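# Remove the necktie from the basket onto the table

## Task

Lift the necktie out of the basket and leave the whole tie resting on the table; dropping it into place is allowed. Every other item must finish inside the basket, and the basket must sit upright and flat on the table without being tilted far. At the end both grippers must have released everything and pulled away, and nothing may count as done if it stays put only because the robot is holding it.

## Robot and tools

Robot: two arms, left_arm and right_arm, each with six joints and a parallel gripper. The names are labels only and do not match the left or right side of any picture. A loose object may occasionally get a short push from outside.

Frame: every position shares one scene frame measured in metres. The origin sits at table-top height, midway between the arms, roughly 5 to 10 cm in from the near table edge. +x runs out across the table, +z runs up, and left_arm sits on the +y side. A gripper's fingers extend along its own +z and close along its own y. The reported end_effector_position is the spot between the finger pads, about 1 cm back from the tips; it can be off from the real hand, more so when reaching far.

Tool execute_actions, argument actions: a list holding one action, one wait, or nothing. An empty list just reports the state, with pictures. An action is {"rows": [...], "steps": n}, where n is 1 to 15 (default 15, and at least 6 are needed); each step lasts 1/30 s. Each row drives one step; if rows run out, the final row repeats. A wait is {"steps": n} with n up to 300, counted from the previous result; time spent replying is included. Optional pictures: true adds camera images to any result.

Row layout: always one flat list of 14 numbers covering both arms, even if only one moves: left_arm waist, shoulder, elbow, wrist pitch, wrist yaw, wrist roll, gripper; then the same seven for right_arm. Joint entries are absolute target angles in radians, in the same form as the Joint positions printout, not offsets. Stated ranges per arm: waist -2.618 to 3.054, shoulder 0.000 to 3.142, elbow 0.000 to 3.142, wrist pitch -1.571 to 1.571, wrist yaw -1.571 to 1.571, wrist roll -2.094 to 2.094. The true stops may differ by up to 0.036 rad either way. A call is rejected (and nothing is sent) if a target goes more than 0.036 rad beyond a stated end and further out than the last reported angle. Targets past a real stop are clipped there, and the result may print "joint sent to its limit", possibly for an earlier action; silence does not prove more room. The gripper entry is an absolute setting from -1 (closed) to +1 (fully open).

Motion: joints move at limited speed. Each step the command is kept within a lead of the measured angle: 0.202 rad waist, 0.258 shoulder, 0.238 elbow, 0.573 wrist pitch, 0.522 wrist yaw and roll. If the targets would move a gripper more than 70 mm from where it is, all joints of that arm are scaled back. Friction can leave a joint up to about 0.031 rad short, and tiny changes may not move it. "joint command not followed" means a clearance check altered or blocked some joint targets; HELD marks steps on which your row was partly or wholly not sent. Arms keep heading to the last row while you think or wait, until all are nearly still or a HELD occurs; after that only a new action moves them further. Each result is produced 6 steps before its action ends, and those steps run during your next reply.

Gripping: grip_measured is the gripper motor on the -1..+1 scale. Pads meet near -0.94, and each millimetre of object width adds about 0.0208; each gripper has a fixed bias up to about 0.02. Sending a value below an object's width reading squeezes harder, up to roughly 50 to 62 N per pad (less on thin parts under about 5 mm). Keep resending the closing value to keep hold. Joint positions also list the opening in metres (0.093 open to 0.000 closed), within about 1 mm; on a gripped rigid object it can read up to about 12 mm below its width, more on soft items like the tie.

Result lines: the state line shows each arm's end_effector_position and end_effector_quat_wxyz; Joint positions and Joint velocities give per-arm angles plus opening and their rates. MOTOR HOT appears from 75 °C; at 90 °C an OVER-TEMPERATURE FAULT halts that arm for 10 seconds; at 100 °C the arm goes limp and drops. Avoid holding loads longer than needed.

Tool zoom_image: camera (one of cam_head_left, cam_head_right, cam_high, cam_low, cam_left_wrist, cam_right_wrist) and region [x0, y0, x1, y1] in pixels of that 504x504 image, origin top-left, at most 504 by 504. It returns a sharper crop of the latest picture.

Tool finished_scene: scene, the number of the current scene. It ends that scene irreversibly and reports whether the goal was met; it is judged on a state that must persist. Replying with no tool call ends everything.

Cameras come with calibration (intrinsics K, distortion, T_world_to_cam); actual poses may differ by up to about 2.3 degrees and 9 mm.

Avoid: knocking any rigid item off the table (the tie does not count), dropping or slamming objects, tipping the basket, pressing hard, arms colliding with each other, and hitting the bar and plate behind the bases, whose tops can be up to about 3 cm above the table. Finish with both grippers open and withdrawn. Smooth, quick, low-effort motion is preferred.

Each tool is called as name(argument=value, ...), one argument or row to a line, values as JSON.

## Session

execute_actions(
  actions=[],
)

Scene clock: 0.00 s of 5400.00 s.
left_arm: end_effector_position=(+0.3657, +0.3008, +0.4235) grip_measured=+1.000 end_effector_quat_wxyz=(+0.719, -0.005, +0.695, +0.004) | right_arm: end_effector_position=(+0.3722, -0.3314, +0.4176) grip_measured=+1.000 end_effector_quat_wxyz=(+0.718, +0.002, +0.696, +0.006)
Joint positions: left_arm=[ 0.011  1.03   1.056 -0.012 -0.007  0.011  0.093] | right_arm=[ 0.017  1.038  1.063  0.01  -0.016  0.017  0.093]
Joint velocities: left_arm=[-0.007  0.007 -0.007  0.11   0.007 -0.022  0.   ] | right_arm=[ 0.002 -0.012 -0.012 -0.022  0.007 -0.022  0.   ]
Motor temperatures (°C, as the motors report them): left_arm=[22 23 23 22 21 24] | right_arm=[22 23 25 22 21 23]

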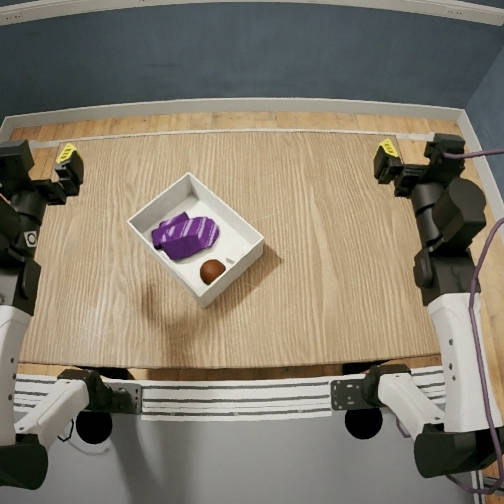

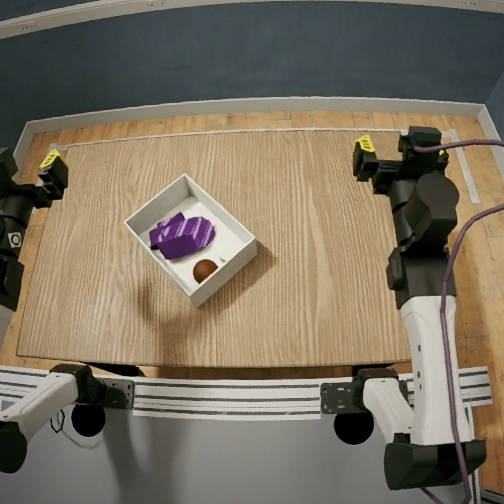

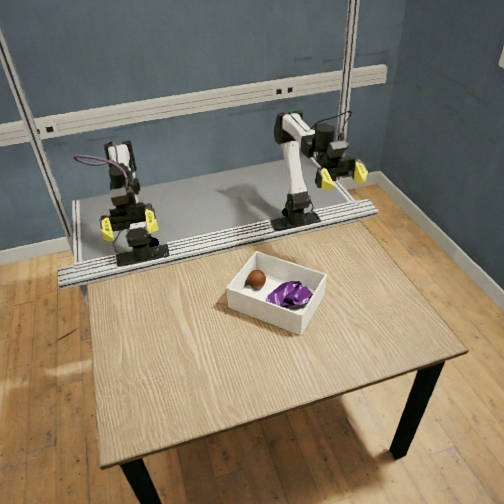

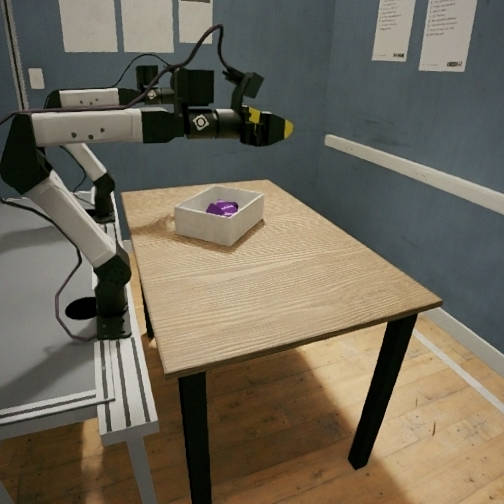

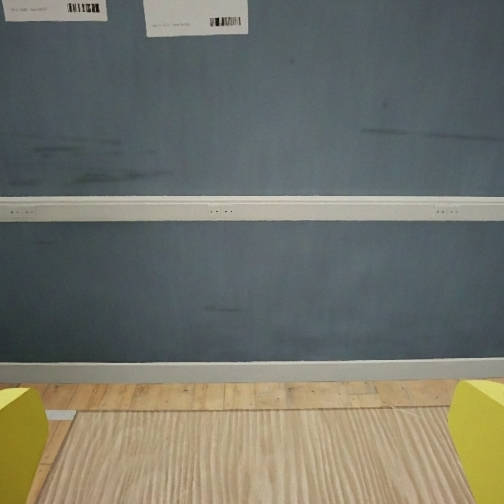

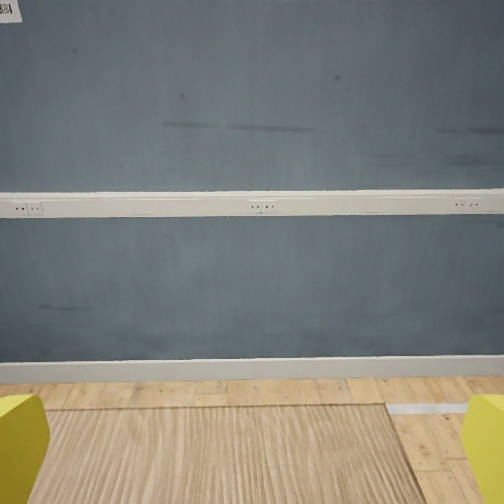

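execute_actions(
  actions=[
    {"rows":[[-0.485,2.19,2.23,-1.43,0,0.9,1,0.017,1.038,1.063,0,0,0,1]]},
  ],
)

execute_actions(
  actions=[
    {"steps":40},
  ],
  pictures=true,
)

Scene clock: 0.50 s of 5400.00 s.
left_arm: end_effector_position=(+0.4115, +0.1428, +0.3629) grip_measured=+1.000 end_effector_quat_wxyz=(+0.523, +0.370, +0.766, +0.054) | right_arm: end_effector_position=(+0.3722, -0.3322, +0.4177) grip_measured=+1.000 end_effector_quat_wxyz=(+0.718, +0.002, +0.696, +0.003)
Joint positions: left_arm=[-0.356  1.456  1.552 -0.582 -0.014  0.552  0.093] | right_arm=[ 0.017  1.038  1.063  0.01  -0.012  0.012  0.093]
Joint velocities: left_arm=[-1.15   1.604  1.736 -2.073  0.022  1.473  0.   ] | right_arm=[ 0.007  0.007 -0.002  0.022 -0.037  0.007  0.   ]
Motor temperatures (°C, as the motors report them): left_arm=[22 23 23 22 21 24] | right_arm=[22 23 25 22 21 23]
Steps of this call (steps 1 to 6: nothing new was sent; steps 7 to 15: the first 9 steps of this action). Readings (joint positions):
7: left_arm=[-0.006 1.047 1.087 -0.069 -0.016 0.060] | right_arm=[0.017 1.038 1.063 0.010 -0.016 0.016]
8: left_arm=[-0.044 1.087 1.147 -0.139 -0.019 0.126] | right_arm=[0.017 1.038 1.063 0.010 -0.015 0.015]
10: left_arm=[-0.137 1.189 1.269 -0.263 -0.018 0.256] | right_arm=[0.017 1.038 1.063 0.010 -0.013 0.014]
14: left_arm=[-0.315 1.401 1.495 -0.515 -0.015 0.500] | right_arm=[0.017 1.038 1.063 0.010 -0.012 0.012]
15: the state above

Scene clock: 1.83 s of 5400.00 s.
left_arm: end_effector_position=(+0.4056, +0.0756, +0.1745) grip_measured=+1.000 end_effector_quat_wxyz=(+0.101, +0.636, +0.765, +0.019) | right_arm: end_effector_position=(+0.3722, -0.3323, +0.4177) grip_measured=+1.000 end_effector_quat_wxyz=(+0.718, +0.002, +0.696, +0.002)
Joint positions: left_arm=[-0.49   2.19   2.218 -1.417  0.     0.892  0.093] | right_arm=[ 0.017  1.038  1.063  0.01  -0.011  0.011  0.093]
Joint velocities: left_arm=[-0.017  0.017  0.002 -0.037 -0.081  0.022  0.   ] | right_arm=[-0.002  0.007 -0.002 -0.037  0.022  0.007  0.   ]
Motor temperatures (°C, as the motors report them): left_arm=[22 24 23 23 21 24] | right_arm=[22 23 25 22 21 23]
Kept back: nothing.
Steps of this call (steps 1 to 6: the last 6 steps of your previous action; steps 7 to 40: the robot went on to your last target). Readings (joint positions):
1: left_arm=[-0.395 1.515 1.616 -0.658 -0.013 0.601] | right_arm=[0.017 1.038 1.063 0.010 -0.011 0.012]
2: left_arm=[-0.427 1.579 1.688 -0.741 -0.010 0.648] | right_arm=[0.017 1.038 1.063 0.010 -0.011 0.012]
4: left_arm=[-0.471 1.725 1.853 -0.927 -0.004 0.730] | right_arm=[0.017 1.038 1.063 0.010 -0.011 0.012]
8: left_arm=[-0.491 2.038 2.166 -1.194 0.000 0.825] | right_arm=[0.017 1.038 1.063 0.010 -0.011 0.012]
40: the state above
camera_calibration (this result's frames):
cam_left_wrist: T_world_to_cam=[[-0.97518, -0.167489, -0.144816, 0.434698], [-0.20556, 0.927897, 0.311049, -0.00284525], [0.0822773, 0.333097, -0.939296, 0.189832], [0, 0, 0, 1]] pos_world=[0.407705, 0.0122149, 0.242145]
cam_right_wrist: T_world_to_cam=[[0.00319545, -0.999778, -0.020847, -0.321895], [-0.39202, 0.017926, -0.919782, 0.575164], [0.919951, 0.0111115, -0.391875, -0.0915312], [0, 0, 0, 1]] pos_world=[0.310708, -0.331117, 0.486446]

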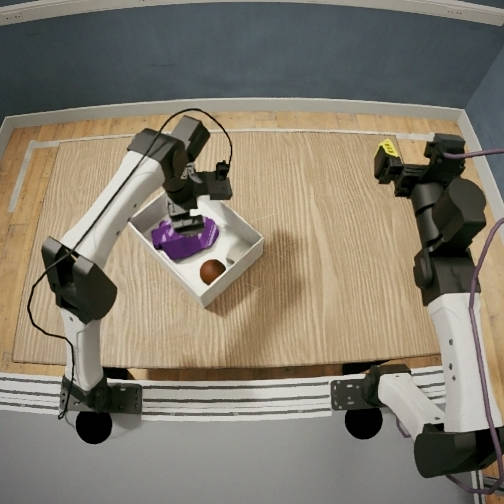

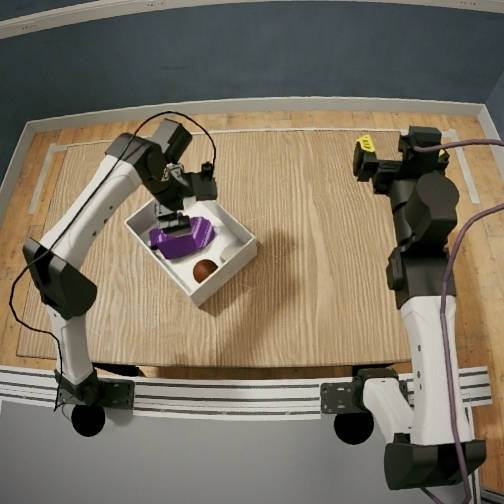

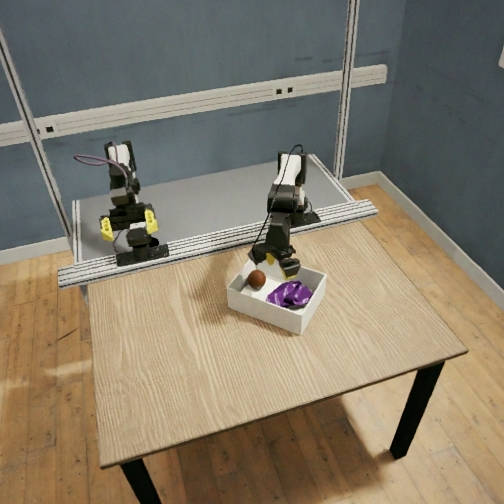

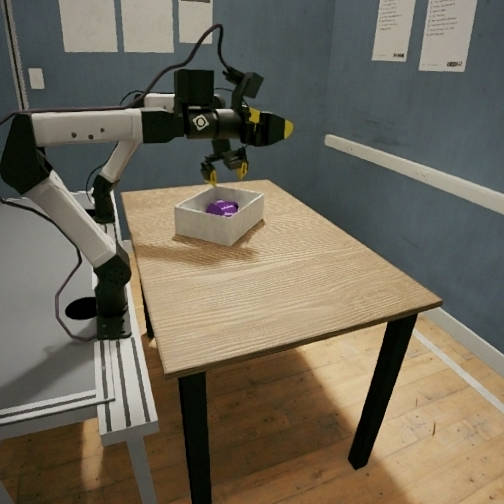

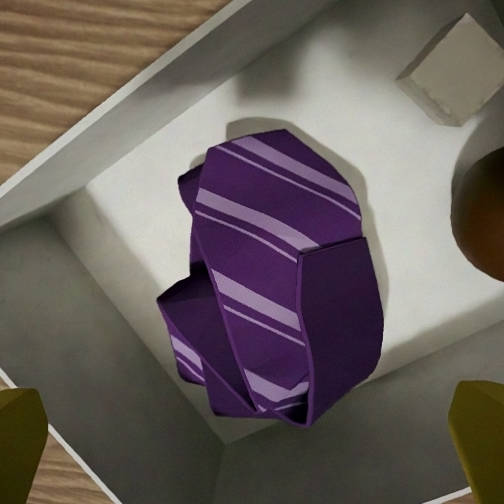

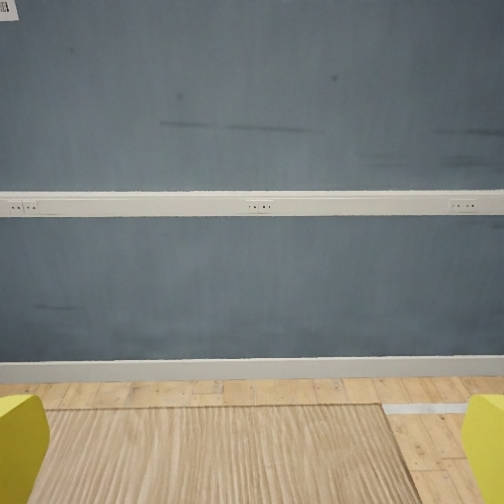

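execute_actions(
  actions=[
    {"rows":[[-0.485,2.18,2.18,-1.39,0,0.9,1,0.017,1.038,1.063,0,0,0,1],[-0.485,2.18,2.14,-1.35,0,0.9,1,0.017,1.038,1.063,0,0,0,1],[-0.485,2.17,2.1,-1.31,0,0.9,1,0.017,1.038,1.063,0,0,0,1],[-0.485,2.17,2.06,-1.27,0,0.9,1,0.017,1.038,1.063,0,0,0,1],[-0.485,2.17,2.02,-1.23,0,0.9,1,0.017,1.038,1.063,0,0,0,1],[-0.485,2.17,1.98,-1.19,0,0.9,1,0.017,1.038,1.063,0,0,0,1],[-0.485,2.17,1.94,-1.15,0,0.9,1,0.017,1.038,1.063,0,0,0,1],[-0.485,2.18,1.9,-1.11,0,0.9,1,0.017,1.038,1.063,0,0,0,1],[-0.485,2.19,1.86,-1.07,0,0.9,1,0.017,1.038,1.063,0,0,0,1],[-0.485,2.2,1.83,-1.03,0,0.9,1,0.017,1.038,1.063,0,0,0,1],[-0.485,2.21,1.8,-0.99,0,0.9,1,0.017,1.038,1.063,0,0,0,1],[-0.485,2.22,1.77,-0.96,0,0.9,1,0.017,1.038,1.063,0,0,0,1],[-0.485,2.22,1.75,-0.94,0,0.9,1,0.017,1.038,1.063,0,0,0,1]]},
  ],
)

execute_actions(
  actions=[
    {"steps":20},
  ],
  pictures=true,
)

Scene clock: 2.47 s of 5400.00 s.
left_arm: end_effector_position=(+0.4013, +0.0779, +0.1196) grip_measured=+1.000 end_effector_quat_wxyz=(+0.084, +0.637, +0.766, +0.016) | right_arm: end_effector_position=(+0.3722, -0.3323, +0.4177) grip_measured=+1.000 end_effector_quat_wxyz=(+0.718, +0.002, +0.696, +0.002)
Joint positions: left_arm=[-0.49   2.159  1.954 -1.218  0.     0.892  0.093] | right_arm=[ 0.017  1.038  1.063  0.01  -0.011  0.011  0.093]
Joint velocities: left_arm=[-0.017  0.002 -1.238  0.96   0.007  0.051  0.   ] | right_arm=[-0.022 -0.012 -0.007  0.051 -0.022  0.051  0.   ]
Motor temperatures (°C, as the motors report them): left_arm=[22 24 23 23 21 24] | right_arm=[22 23 25 23 21 23]
Steps of this call (steps 1 to 10: the robot went on to your last target; steps 11 to 19: the first 9 steps of this action). Readings (joint positions):
11: left_arm=[-0.490 2.189 2.215 -1.414 0.000 0.892] | right_arm=[0.017 1.038 1.063 0.010 -0.011 0.011]
12: left_arm=[-0.490 2.185 2.203 -1.404 0.000 0.892] | right_arm=[0.017 1.038 1.063 0.010 -0.011 0.011]
14: left_arm=[-0.490 2.170 2.148 -1.365 0.000 0.892] | right_arm=[0.017 1.038 1.063 0.010 -0.011 0.011]
18: left_arm=[-0.490 2.158 1.996 -1.252 0.000 0.892] | right_arm=[0.017 1.038 1.063 0.010 -0.011 0.011]
19: the state above

Scene clock: 3.13 s of 5400.00 s.
left_arm: end_effector_position=(+0.4118, +0.0721, +0.0498) grip_measured=+1.000 end_effector_quat_wxyz=(+0.091, +0.637, +0.766, +0.017) | right_arm: end_effector_position=(+0.3722, -0.3323, +0.4177) grip_measured=+1.000 end_effector_quat_wxyz=(+0.718, +0.002, +0.696, +0.002)
Joint positions: left_arm=[-0.49   2.215  1.763 -0.956  0.     0.893  0.093] | right_arm=[ 0.017  1.038  1.063  0.01  -0.011  0.011  0.093]
Joint velocities: left_arm=[-0.017  0.012 -0.002 -0.007  0.037 -0.11   0.   ] | right_arm=[ 0.022  0.017  0.002  0.051 -0.066 -0.066  0.   ]
Motor temperatures (°C, as the motors report them): left_arm=[22 24 23 23 21 24] | right_arm=[22 23 25 23 21 23]
Kept back: nothing.
Steps of this call (steps 1 to 6: the last 6 steps of your previous action; steps 7 to 20: the robot went on to your last target). Readings (joint positions):
1: left_arm=[-0.490 2.161 1.914 -1.186 0.000 0.892] | right_arm=[0.017 1.038 1.063 0.010 -0.011 0.011]
2: left_arm=[-0.490 2.166 1.878 -1.153 0.000 0.892] | right_arm=[0.017 1.038 1.063 0.010 -0.011 0.011]
4: left_arm=[-0.490 2.183 1.816 -1.086 0.000 0.892] | right_arm=[0.017 1.038 1.063 0.010 -0.011 0.011]
8: left_arm=[-0.490 2.215 1.765 -1.014 0.000 0.893] | right_arm=[0.017 1.038 1.063 0.010 -0.011 0.011]
20: the state above
camera_calibration (this result's frames):
cam_left_wrist: T_world_to_cam=[[-0.977616, -0.165463, -0.12996, 0.422207], [-0.19955, 0.924963, 0.323456, 0.0375967], [0.0666886, 0.342149, -0.937276, 0.0790737], [0, 0, 0, 1]] pos_world=[0.414985, 0.00802897, 0.116823]
cam_right_wrist: T_world_to_cam=[[0.00319545, -0.999778, -0.020847, -0.321895], [-0.39202, 0.017926, -0.919782, 0.575164], [0.919951, 0.0111115, -0.391875, -0.0915312], [0, 0, 0, 1]] pos_world=[0.310708, -0.331117, 0.486446]

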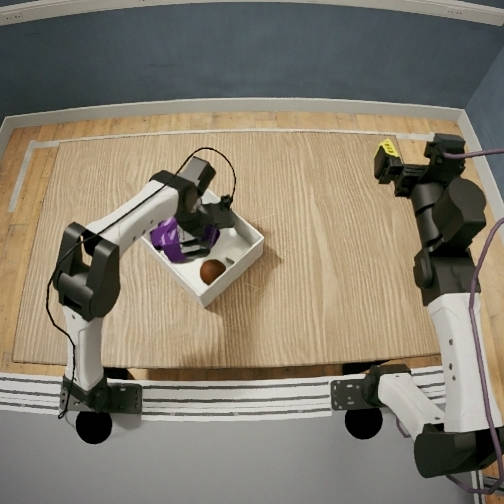

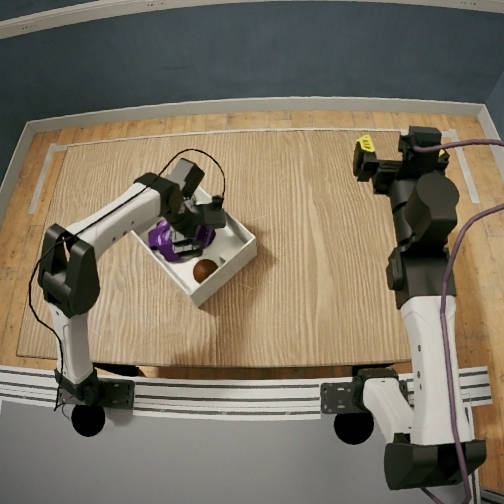

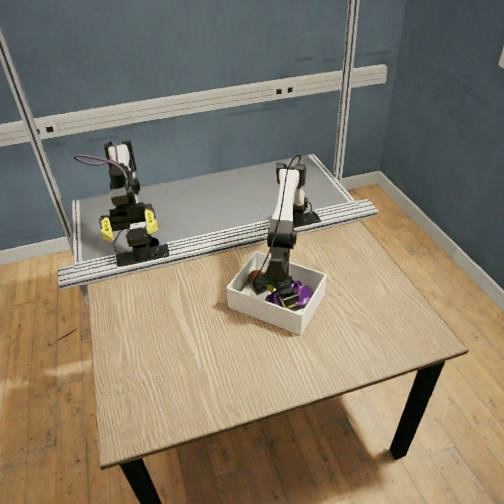

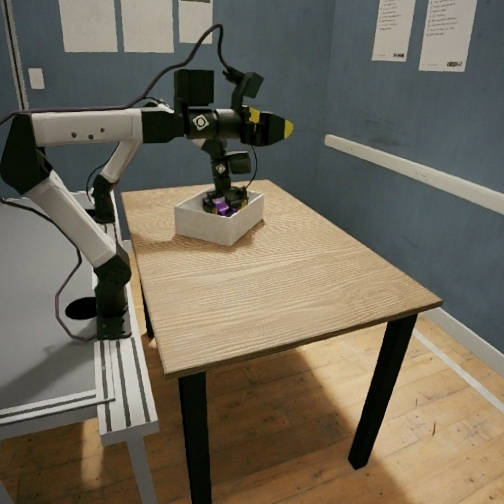

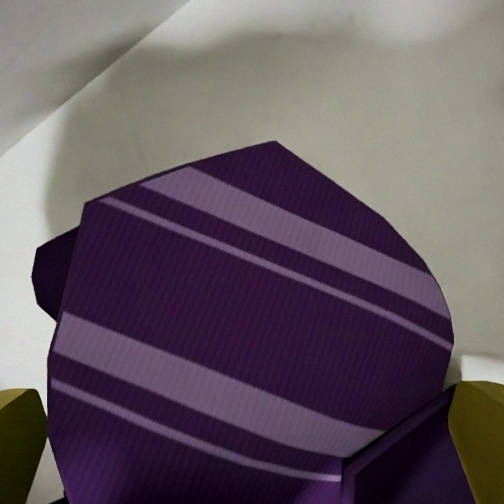

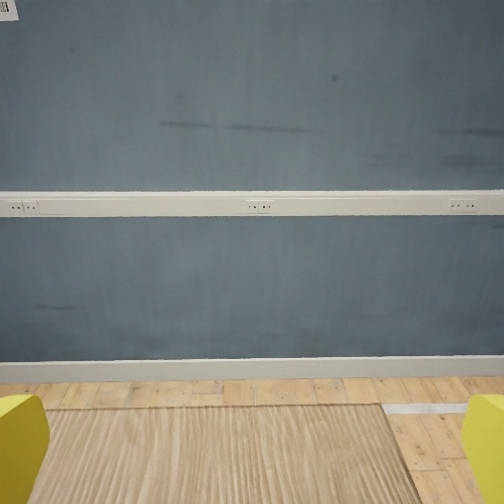

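execute_actions(
  actions=[
    {"rows":[[-0.485,2.25,1.75,-0.94,0,0.9,1,0.017,1.038,1.063,0,0,0,1]],"steps":10},
  ],
)

execute_actions(
  actions=[
    {"rows":[[-0.485,2.24,1.75,-0.94,0,0.9,-1,0.017,1.038,1.063,0,0,0,1]]},
  ],
)

execute_actions(
  actions=[
    {"rows":[[-0.485,1.8,2.1,-1.25,0,0.9,-1,0.017,1.038,1.063,0,0,0,1]]},
  ],
)

execute_actions(
  actions=[
    {"steps":25},
  ],
  pictures=true,
)

Scene clock: 3.53 s of 5400.00 s.
left_arm: end_effector_position=(+0.4124, +0.0718, +0.0500) grip_measured=+1.000 end_effector_quat_wxyz=(+0.092, +0.637, +0.765, +0.018) | right_arm: end_effector_position=(+0.3722, -0.3323, +0.4177) grip_measured=+1.000 end_effector_quat_wxyz=(+0.718, +0.002, +0.696, +0.002)
Joint positions: left_arm=[-0.49   2.215  1.763 -0.953  0.     0.893  0.093] | right_arm=[ 0.017  1.038  1.063  0.01  -0.011  0.011  0.093]
Joint velocities: left_arm=[ 0.002 -0.022  0.002 -0.022 -0.037 -0.007  0.   ] | right_arm=[ 0.017 -0.017 -0.002 -0.081 -0.022 -0.051  0.   ]
Motor temperatures (°C, as the motors report them): left_arm=[22 25 23 23 21 24] | right_arm=[22 23 25 23 21 23]
Steps of this call (steps 1 to 8: the robot went on to your last target; steps 9 to 12: the first 4 steps of this action). Readings (joint positions):
9: left_arm=[-0.490 2.215 1.763 -0.953 0.000 0.893] | right_arm=[0.017 1.038 1.063 0.010 -0.011 0.011]
10: left_arm=[-0.490 2.215 1.763 -0.953 0.000 0.893] | right_arm=[0.017 1.038 1.063 0.010 -0.011 0.011]
12: the state above

Scene clock: 4.03 s of 5400.00 s.
left_arm: end_effector_position=(+0.4128, +0.0706, +0.0511) grip_measured=-0.934 end_effector_quat_wxyz=(+0.096, +0.637, +0.765, +0.016) | right_arm: end_effector_position=(+0.3722, -0.3323, +0.4177) grip_measured=+1.000 end_effector_quat_wxyz=(+0.718, +0.002, +0.696, +0.002)
Joint positions: left_arm=[-0.49   2.213  1.763 -0.95   0.005  0.893  0.   ] | right_arm=[ 0.017  1.038  1.063  0.01  -0.011  0.011  0.093]
Joint velocities: left_arm=[-0.012 -0.007 -0.007 -0.007 -0.022 -0.007 -0.001] | right_arm=[-0.002 -0.007  0.002 -0.007  0.007  0.051  0.   ]
Motor temperatures (°C, as the motors report them): left_arm=[22 25 23 23 21 24] | right_arm=[22 23 25 23 21 23]
Steps of this call (steps 1 to 6: the last 6 steps of your previous action; steps 7 to 15: the first 9 steps of this action). Readings (joint positions):
7: left_arm=[-0.490 2.215 1.763 -0.953 0.000 0.893] | right_arm=[0.017 1.038 1.063 0.010 -0.011 0.011]
8: left_arm=[-0.490 2.215 1.763 -0.952 0.000 0.893] | right_arm=[0.017 1.038 1.063 0.010 -0.011 0.011]
10: left_arm=[-0.490 2.215 1.763 -0.952 0.000 0.893] | right_arm=[0.017 1.038 1.063 0.010 -0.011 0.011]
14: left_arm=[-0.490 2.213 1.763 -0.951 0.005 0.893] | right_arm=[0.017 1.038 1.063 0.010 -0.011 0.011]
15: the state above

Scene clock: 4.53 s of 5400.00 s.
left_arm: end_effector_position=(+0.4228, +0.0654, +0.2031) grip_measured=-0.934 end_effector_quat_wxyz=(+0.226, +0.623, +0.748, +0.042) | right_arm: end_effector_position=(+0.3722, -0.3323, +0.4177) grip_measured=+1.000 end_effector_quat_wxyz=(+0.718, +0.002, +0.696, +0.002)
Joint positions: left_arm=[-0.49   2.003  1.967 -1.094  0.006  0.893  0.   ] | right_arm=[ 0.017  1.038  1.063  0.01  -0.011  0.011  0.093]
Joint velocities: left_arm=[ 0.007 -1.023  0.608 -0.212  0.037 -0.066  0.   ] | right_arm=[ 0.017 -0.007 -0.012  0.007  0.007 -0.007  0.   ]
Motor temperatures (°C, as the motors report them): left_arm=[22 25 23 23 21 24] | right_arm=[22 23 26 23 21 23]
Steps of this call (steps 1 to 6: the last 6 steps of your previous action; steps 7 to 15: the first 9 steps of this action). Readings (joint positions):
7: left_arm=[-0.490 2.207 1.776 -0.967 0.006 0.893] | right_arm=[0.017 1.038 1.063 0.010 -0.011 0.011]
8: left_arm=[-0.490 2.198 1.794 -0.996 0.006 0.893] | right_arm=[0.017 1.038 1.063 0.010 -0.011 0.011]
10: left_arm=[-0.490 2.158 1.839 -1.039 0.006 0.893] | right_arm=[0.017 1.038 1.063 0.010 -0.011 0.011]
14: left_arm=[-0.490 2.038 1.944 -1.086 0.006 0.893] | right_arm=[0.017 1.038 1.063 0.010 -0.011 0.011]
15: the state above

Scene clock: 5.37 s of 5400.00 s.
left_arm: end_effector_position=(+0.3822, +0.0876, +0.3330) grip_measured=-0.934 end_effector_quat_wxyz=(+0.330, +0.603, +0.724, +0.063) | right_arm: end_effector_position=(+0.3722, -0.3323, +0.4177) grip_measured=+1.000 end_effector_quat_wxyz=(+0.718, +0.002, +0.696, +0.002)
Joint positions: left_arm=[-0.49   1.784  2.112 -1.236  0.006  0.893  0.   ] | right_arm=[ 0.017  1.038  1.063  0.01  -0.011  0.011  0.093]
Joint velocities: left_arm=[-0.002 -0.002 -0.002 -0.037 -0.037 -0.051 -0.002] | right_arm=[-0.007 -0.012 -0.012 -0.007  0.022 -0.007  0.   ]
Motor temperatures (°C, as the motors report them): left_arm=[22 25 24 23 21 24] | right_arm=[22 23 26 23 21 23]
Kept back: nothing.
Steps of this call (steps 1 to 6: the last 6 steps of your previous action; steps 7 to 25: the robot went on to your last target). Readings (joint positions):
1: left_arm=[-0.490 1.966 1.989 -1.105 0.006 0.893] | right_arm=[0.017 1.038 1.063 0.010 -0.011 0.011]
2: left_arm=[-0.490 1.929 2.013 -1.117 0.006 0.893] | right_arm=[0.017 1.038 1.063 0.010 -0.011 0.011]
4: left_arm=[-0.490 1.856 2.058 -1.148 0.006 0.893] | right_arm=[0.017 1.038 1.063 0.010 -0.011 0.011]
8: left_arm=[-0.490 1.757 2.109 -1.182 0.006 0.893] | right_arm=[0.017 1.038 1.063 0.010 -0.011 0.011]
25: the state above
camera_calibration (this result's frames):
cam_left_wrist: T_world_to_cam=[[-0.840469, -0.239816, -0.485901, 0.505226], [-0.266848, 0.963636, -0.0140305, 0.0604561], [0.471597, 0.11787, -0.873901, 0.184968], [0, 0, 0, 1]] pos_world=[0.353529, 0.0411013, 0.407982]
cam_right_wrist: T_world_to_cam=[[0.00281431, -0.999778, -0.0208592, -0.321813], [-0.392011, 0.0180867, -0.919783, 0.575215], [0.919956, 0.0107656, -0.391873, -0.0916482], [0, 0, 0, 1]] pos_world=[0.310709, -0.331159, 0.486446]

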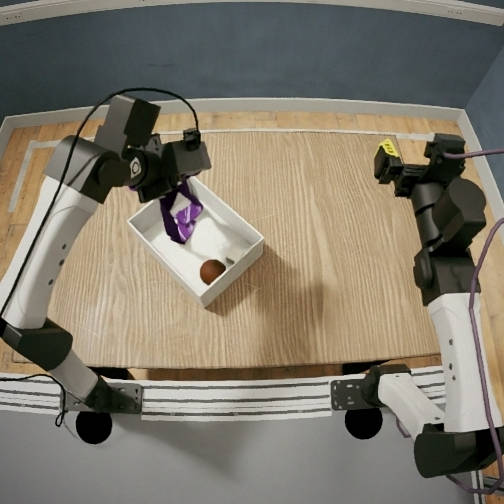

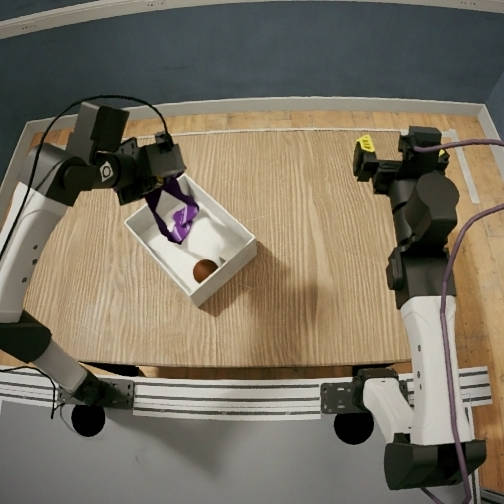

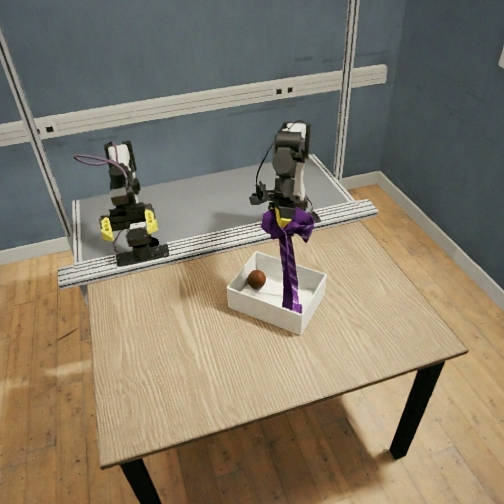

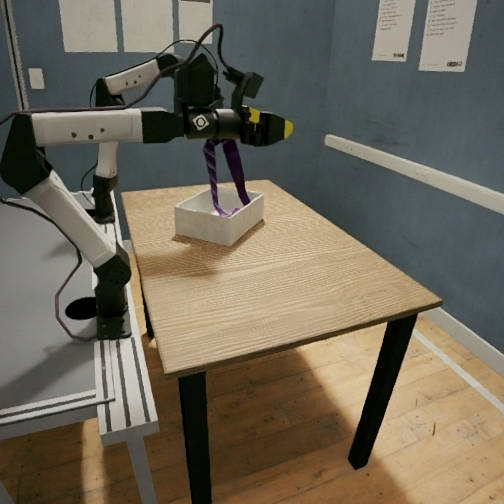

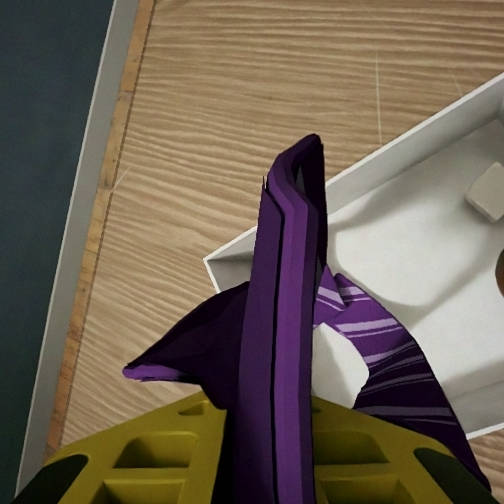

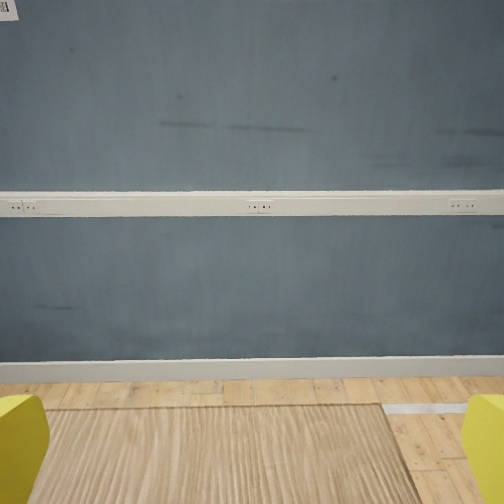

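execute_actions(
  actions=[
    {"rows":[[-0.485,1.55,2.2,-1.0,0,0.9,-1,0.017,1.038,1.063,0,0,0,1]]},
  ],
)

execute_actions(
  actions=[
    {"rows":[[0.1,1.2,1.9,-1.05,0,0.9,-1,0.017,1.038,1.063,0,0,0,1]]},
  ],
)

execute_actions(
  actions=[
    {"steps":40},
  ],
  pictures=true,
)

Scene clock: 5.93 s of 5400.00 s.
left_arm: end_effector_position=(+0.3543, +0.1030, +0.4607) grip_measured=-0.934 end_effector_quat_wxyz=(+0.508, +0.548, +0.657, +0.099) | right_arm: end_effector_position=(+0.3722, -0.3323, +0.4177) grip_measured=+1.000 end_effector_quat_wxyz=(+0.718, +0.002, +0.696, +0.002)
Joint positions: left_arm=[-0.49   1.589  2.171 -1.088  0.006  0.893  0.   ] | right_arm=[ 0.017  1.038  1.063  0.01  -0.011  0.011  0.093]
Joint velocities: left_arm=[ 0.002 -0.774  0.359  0.608 -0.037  0.037 -0.   ] | right_arm=[ 0.012  0.007  0.002  0.066 -0.007  0.022  0.   ]
Motor temperatures (°C, as the motors report them): left_arm=[22 26 24 23 21 24] | right_arm=[22 23 26 23 21 23]
Steps of this call (steps 1 to 8: the robot went on to your last target; steps 9 to 17: the first 9 steps of this action). Readings (joint positions):
9: left_arm=[-0.490 1.776 2.113 -1.229 0.006 0.893] | right_arm=[0.017 1.038 1.063 0.010 -0.011 0.011]
10: left_arm=[-0.490 1.765 2.113 -1.216 0.006 0.893] | right_arm=[0.017 1.038 1.063 0.010 -0.011 0.011]
12: left_arm=[-0.490 1.723 2.118 -1.184 0.006 0.893] | right_arm=[0.017 1.038 1.063 0.010 -0.011 0.011]
16: left_arm=[-0.490 1.615 2.158 -1.110 0.006 0.893] | right_arm=[0.017 1.038 1.063 0.010 -0.011 0.011]
17: the state above

Scene clock: 6.43 s of 5400.00 s.
left_arm: end_effector_position=(+0.2944, +0.3084, +0.5019) grip_measured=-0.934 end_effector_quat_wxyz=(+0.532, +0.333, +0.735, +0.259) | right_arm: end_effector_position=(+0.3722, -0.3323, +0.4177) grip_measured=+1.000 end_effector_quat_wxyz=(+0.718, +0.002, +0.696, +0.002)
Joint positions: left_arm=[ 0.038  1.206  1.925 -1.044  0.     0.893  0.   ] | right_arm=[ 0.017  1.038  1.063  0.01  -0.011  0.011  0.093]
Joint velocities: left_arm=[ 1.556 -0.457 -0.017  0.022 -0.242 -0.081  0.   ] | right_arm=[-0.007 -0.012 -0.017 -0.007 -0.022 -0.007  0.   ]
Motor temperatures (°C, as the motors report them): left_arm=[22 26 24 23 21 24] | right_arm=[22 23 26 23 21 23]
Steps of this call (steps 1 to 6: the last 6 steps of your previous action; steps 7 to 15: the first 9 steps of this action). Readings (joint positions):
7: left_arm=[-0.472 1.494 2.169 -0.988 0.015 0.893] | right_arm=[0.017 1.038 1.063 0.010 -0.011 0.011]
8: left_arm=[-0.432 1.452 2.100 -0.988 0.020 0.893] | right_arm=[0.017 1.038 1.063 0.010 -0.011 0.011]
10: left_arm=[-0.320 1.359 1.992 -1.016 0.017 0.893] | right_arm=[0.017 1.038 1.063 0.010 -0.011 0.011]
14: left_arm=[-0.027 1.223 1.925 -1.045 0.008 0.893] | right_arm=[0.017 1.038 1.063 0.010 -0.011 0.011]
15: the state above

Scene clock: 7.77 s of 5400.00 s.
left_arm: end_effector_position=(+0.2863, +0.3266, +0.5053) grip_measured=-0.934 end_effector_quat_wxyz=(+0.527, +0.307, +0.741, +0.280) | right_arm: end_effector_position=(+0.3722, -0.3323, +0.4177) grip_measured=+1.000 end_effector_quat_wxyz=(+0.718, +0.002, +0.696, +0.002)
Joint positions: left_arm=[ 0.096  1.187  1.922 -1.044 -0.007  0.893  0.   ] | right_arm=[ 0.017  1.038  1.063  0.01  -0.011  0.011  0.093]
Joint velocities: left_arm=[-0.007  0.012 -0.022  0.007 -0.051  0.037  0.001] | right_arm=[ 0.007 -0.002 -0.002 -0.037 -0.007 -0.051  0.   ]
Motor temperatures (°C, as the motors report them): left_arm=[22 25 24 24 21 24] | right_arm=[22 23 26 24 21 23]
Kept back: nothing.
Steps of this call (steps 1 to 6: the last 6 steps of your previous action; steps 7 to 30: the robot went on to your last target; steps 31 to 40: nothing new was sent). Readings (joint positions):
1: left_arm=[0.076 1.194 1.925 -1.043 -0.007 0.893] | right_arm=[0.017 1.038 1.063 0.010 -0.011 0.011]
2: left_arm=[0.092 1.188 1.925 -1.043 -0.010 0.893] | right_arm=[0.017 1.038 1.063 0.010 -0.011 0.011]
4: left_arm=[0.096 1.187 1.925 -1.043 -0.009 0.893] | right_arm=[0.017 1.038 1.063 0.010 -0.011 0.011]
8: left_arm=[0.096 1.187 1.922 -1.044 -0.009 0.893] | right_arm=[0.017 1.038 1.063 0.010 -0.011 0.011]
40: the state above
All arms were judged still, so your last target was given up. Only a new action makes them travel on or press farther. Fingers that are still opening or closing keep moving.
camera_calibration (this result's frames):
cam_left_wrist: T_world_to_cam=[[-0.180582, -0.639585, -0.747209, 0.639422], [-0.638245, 0.654227, -0.405748, 0.212345], [0.748354, 0.403631, -0.526353, 0.00435854], [0, 0, 0, 1]] pos_world=[0.247734, 0.268284, 0.566234]
cam_right_wrist: T_world_to_cam=[[0.00281431, -0.999778, -0.0208592, -0.321813], [-0.392011, 0.0180867, -0.919783, 0.575215], [0.919956, 0.0107656, -0.391873, -0.0916482], [0, 0, 0, 1]] pos_world=[0.310709, -0.331159, 0.486446]

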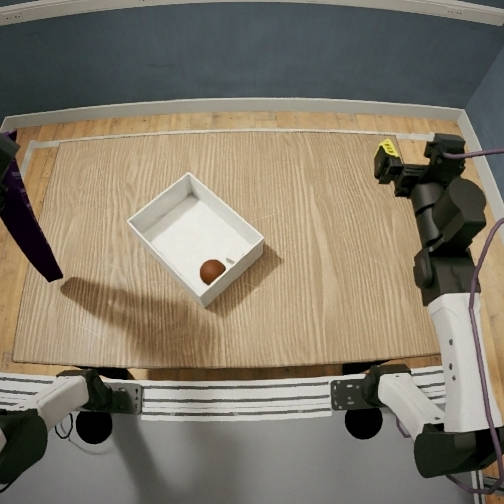

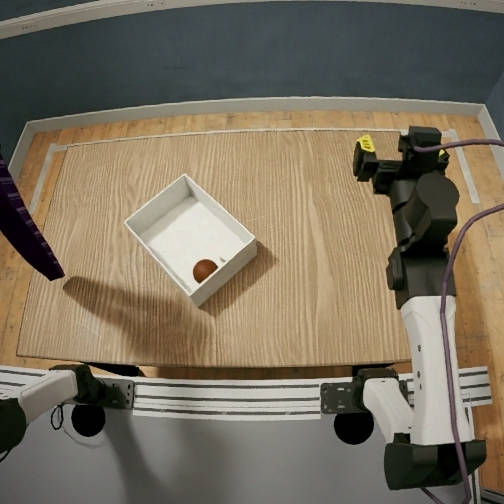

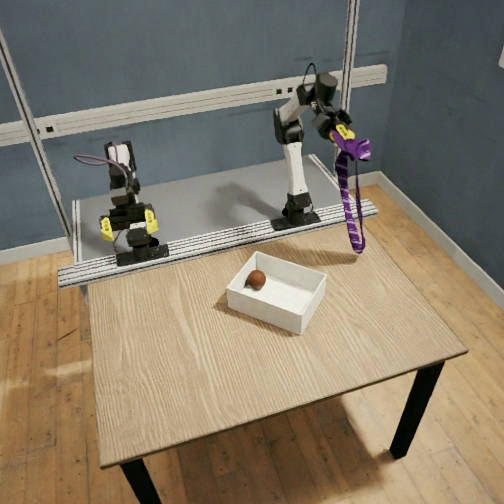

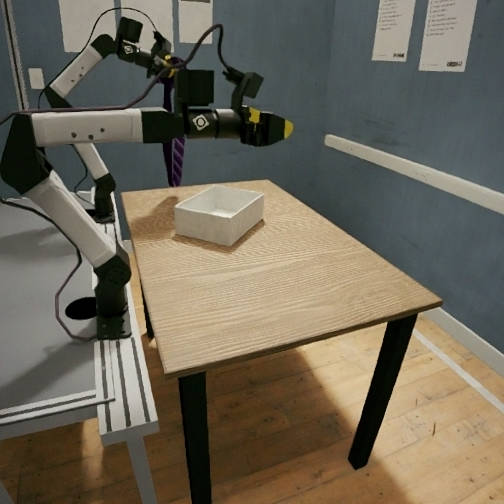

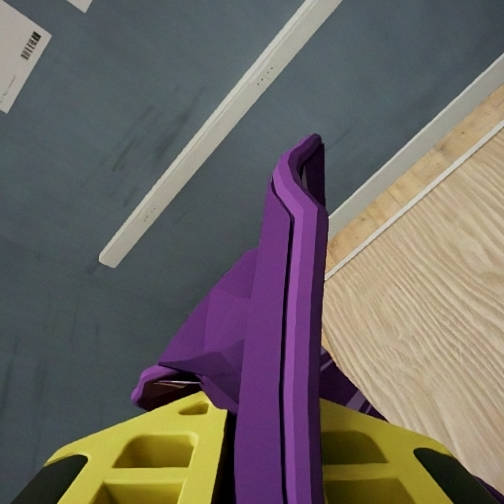

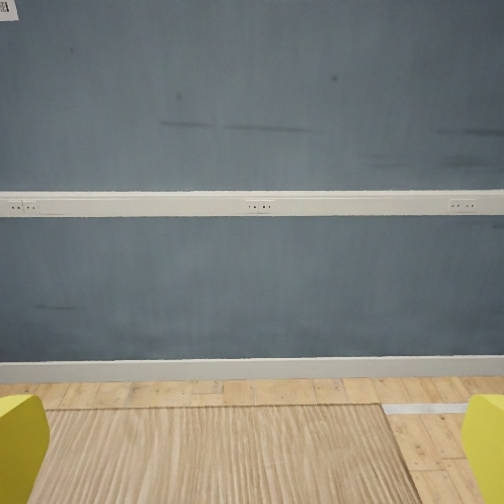

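execute_actions(
  actions=[
    {"rows":[[0.1,1.3,1.65,-1.25,0,0.5,-1,0.017,1.038,1.063,0,0,0,1]]},
  ],
)

execute_actions(
  actions=[
    {"rows":[[0.1,1.62,1.33,-1.2,0,0.3,-1,0.017,1.038,1.063,0,0,0,1]]},
  ],
)

execute_actions(
  actions=[
    {"steps":22},
  ],
  pictures=true,
)

Scene clock: 8.23 s of 5400.00 s.
left_arm: end_effector_position=(+0.3153, +0.3272, +0.3619) grip_measured=-0.934 end_effector_quat_wxyz=(+0.376, +0.230, +0.888, +0.134) | right_arm: end_effector_position=(+0.3722, -0.3323, +0.4177) grip_measured=+1.000 end_effector_quat_wxyz=(+0.718, +0.002, +0.696, +0.002)
Joint positions: left_arm=[ 0.096  1.278  1.682 -1.172 -0.007  0.608  0.   ] | right_arm=[ 0.017  1.038  1.063  0.01  -0.011  0.011  0.093]
Joint velocities: left_arm=[ 0.012  0.579 -0.535 -0.608 -0.007 -0.696  0.002] | right_arm=[ 0.017 -0.002 -0.007 -0.11   0.007 -0.022  0.   ]
Motor temperatures (°C, as the motors report them): left_arm=[22 25 24 24 21 24] | right_arm=[22 23 26 24 21 23]
Steps of this call (steps 1 to 5: nothing new was sent; steps 6 to 14: the first 9 steps of this action). Readings (joint positions):
6: left_arm=[0.096 1.187 1.907 -1.044 -0.007 0.865] | right_arm=[0.017 1.038 1.063 0.010 -0.011 0.011]
7: left_arm=[0.096 1.186 1.885 -1.050 -0.007 0.830] | right_arm=[0.017 1.038 1.063 0.010 -0.011 0.011]
9: left_arm=[0.096 1.197 1.823 -1.073 -0.007 0.767] | right_arm=[0.017 1.038 1.063 0.010 -0.011 0.011]
13: left_arm=[0.096 1.258 1.703 -1.150 -0.007 0.634] | right_arm=[0.017 1.038 1.063 0.010 -0.011 0.011]
14: the state above

Scene clock: 8.73 s of 5400.00 s.
left_arm: end_effector_position=(+0.3216, +0.3252, +0.1826) grip_measured=-0.934 end_effector_quat_wxyz=(+0.129, +0.145, +0.981, +0.028) | right_arm: end_effector_position=(+0.3722, -0.3323, +0.4177) grip_measured=+1.000 end_effector_quat_wxyz=(+0.718, +0.002, +0.696, +0.002)
Joint positions: left_arm=[ 0.096  1.543  1.412 -1.193 -0.007  0.387  0.   ] | right_arm=[ 0.017  1.038  1.063  0.01  -0.011  0.011  0.093]
Joint velocities: left_arm=[-0.032  1.067 -1.013  0.168 -0.007 -0.579 -0.001] | right_arm=[-0.002 -0.012 -0.007  0.007  0.007  0.022  0.   ]
Motor temperatures (°C, as the motors report them): left_arm=[22 25 24 24 21 24] | right_arm=[22 23 26 24 21 23]
Steps of this call (steps 1 to 6: the last 6 steps of your previous action; steps 7 to 15: the first 9 steps of this action). Readings (joint positions):
7: left_arm=[0.096 1.316 1.642 -1.224 -0.007 0.516] | right_arm=[0.017 1.038 1.063 0.010 -0.011 0.011]
8: left_arm=[0.096 1.324 1.624 -1.216 -0.007 0.498] | right_arm=[0.017 1.038 1.063 0.010 -0.011 0.011]
10: left_arm=[0.096 1.368 1.574 -1.208 -0.007 0.466] | right_arm=[0.017 1.038 1.063 0.010 -0.011 0.011]
14: left_arm=[0.096 1.505 1.446 -1.195 -0.007 0.405] | right_arm=[0.017 1.038 1.063 0.010 -0.011 0.011]
15: the state above

Scene clock: 9.47 s of 5400.00 s.
left_arm: end_effector_position=(+0.3045, +0.3230, +0.1321) grip_measured=-0.934 end_effector_quat_wxyz=(+0.044, +0.108, +0.993, +0.005) | right_arm: end_effector_position=(+0.3722, -0.3323, +0.4177) grip_measured=+1.000 end_effector_quat_wxyz=(+0.718, +0.002, +0.696, +0.002)
Joint positions: left_arm=[ 0.096  1.63   1.328 -1.199 -0.007  0.308  0.   ] | right_arm=[ 0.017  1.038  1.063  0.01  -0.011  0.011  0.093]
Joint velocities: left_arm=[-0.007 -0.002 -0.017  0.066 -0.051 -0.022 -0.   ] | right_arm=[-0.007 -0.017 -0.002  0.037  0.037 -0.051  0.   ]
Motor temperatures (°C, as the motors report them): left_arm=[22 26 24 24 21 24] | right_arm=[22 23 26 24 21 23]
Kept back: nothing.
Steps of this call (steps 1 to 6: the last 6 steps of your previous action; steps 7 to 22: the robot went on to your last target). Readings (joint positions):
1: left_arm=[0.096 1.578 1.381 -1.193 -0.007 0.371] | right_arm=[0.017 1.038 1.063 0.010 -0.011 0.011]
2: left_arm=[0.096 1.609 1.356 -1.193 -0.007 0.358] | right_arm=[0.017 1.038 1.063 0.010 -0.011 0.011]
4: left_arm=[0.096 1.641 1.331 -1.198 -0.007 0.340] | right_arm=[0.017 1.038 1.063 0.010 -0.011 0.011]
8: left_arm=[0.096 1.633 1.328 -1.199 -0.007 0.321] | right_arm=[0.017 1.038 1.063 0.010 -0.011 0.011]
22: the state above
camera_calibration (this result's frames):
cam_left_wrist: T_world_to_cam=[[-0.236114, -0.971704, -0.0063783, 0.387743], [-0.909295, 0.218625, 0.354097, 0.197745], [-0.342684, 0.089407, -0.935187, 0.283468], [0, 0, 0, 1]] pos_world=[0.3685, 0.308196, 0.197548]
cam_right_wrist: T_world_to_cam=[[0.00281431, -0.999778, -0.0208592, -0.321813], [-0.392011, 0.0180867, -0.919783, 0.575215], [0.919956, 0.0107656, -0.391873, -0.0916482], [0, 0, 0, 1]] pos_world=[0.310709, -0.331159, 0.486446]

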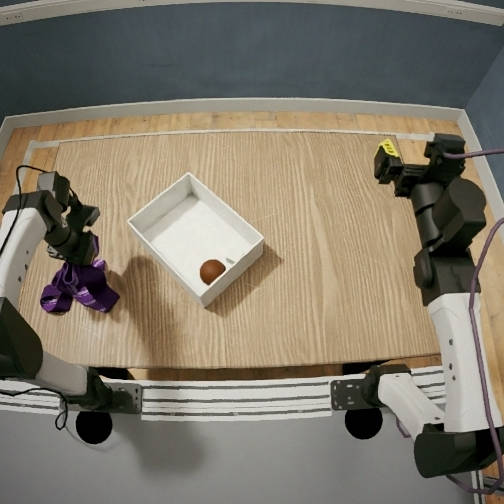

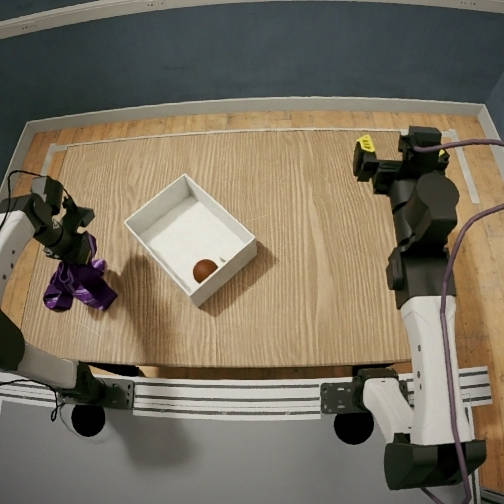

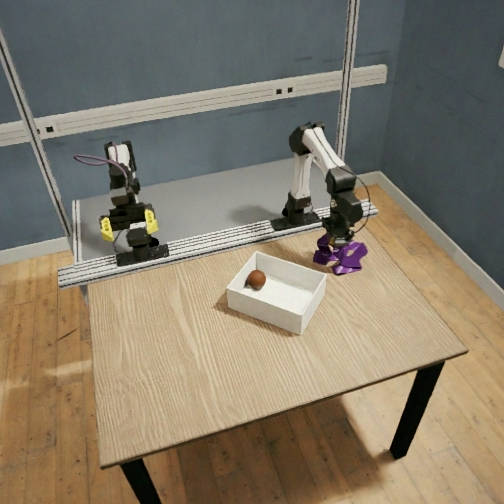

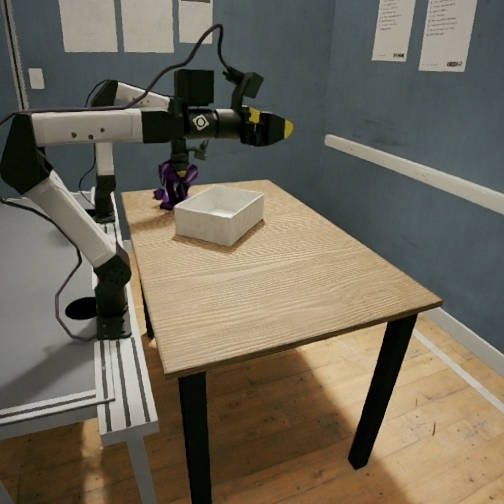

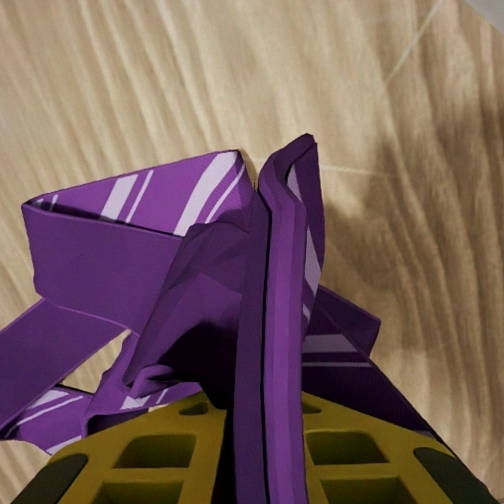

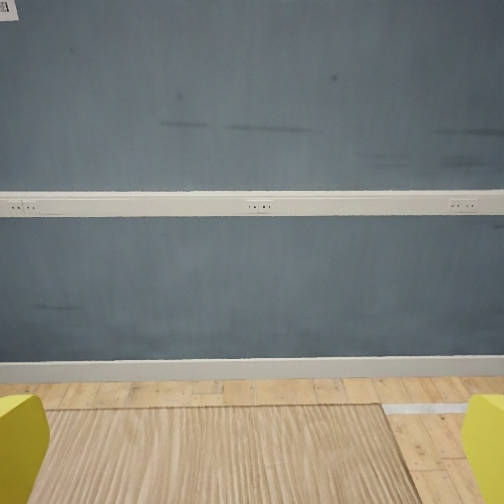

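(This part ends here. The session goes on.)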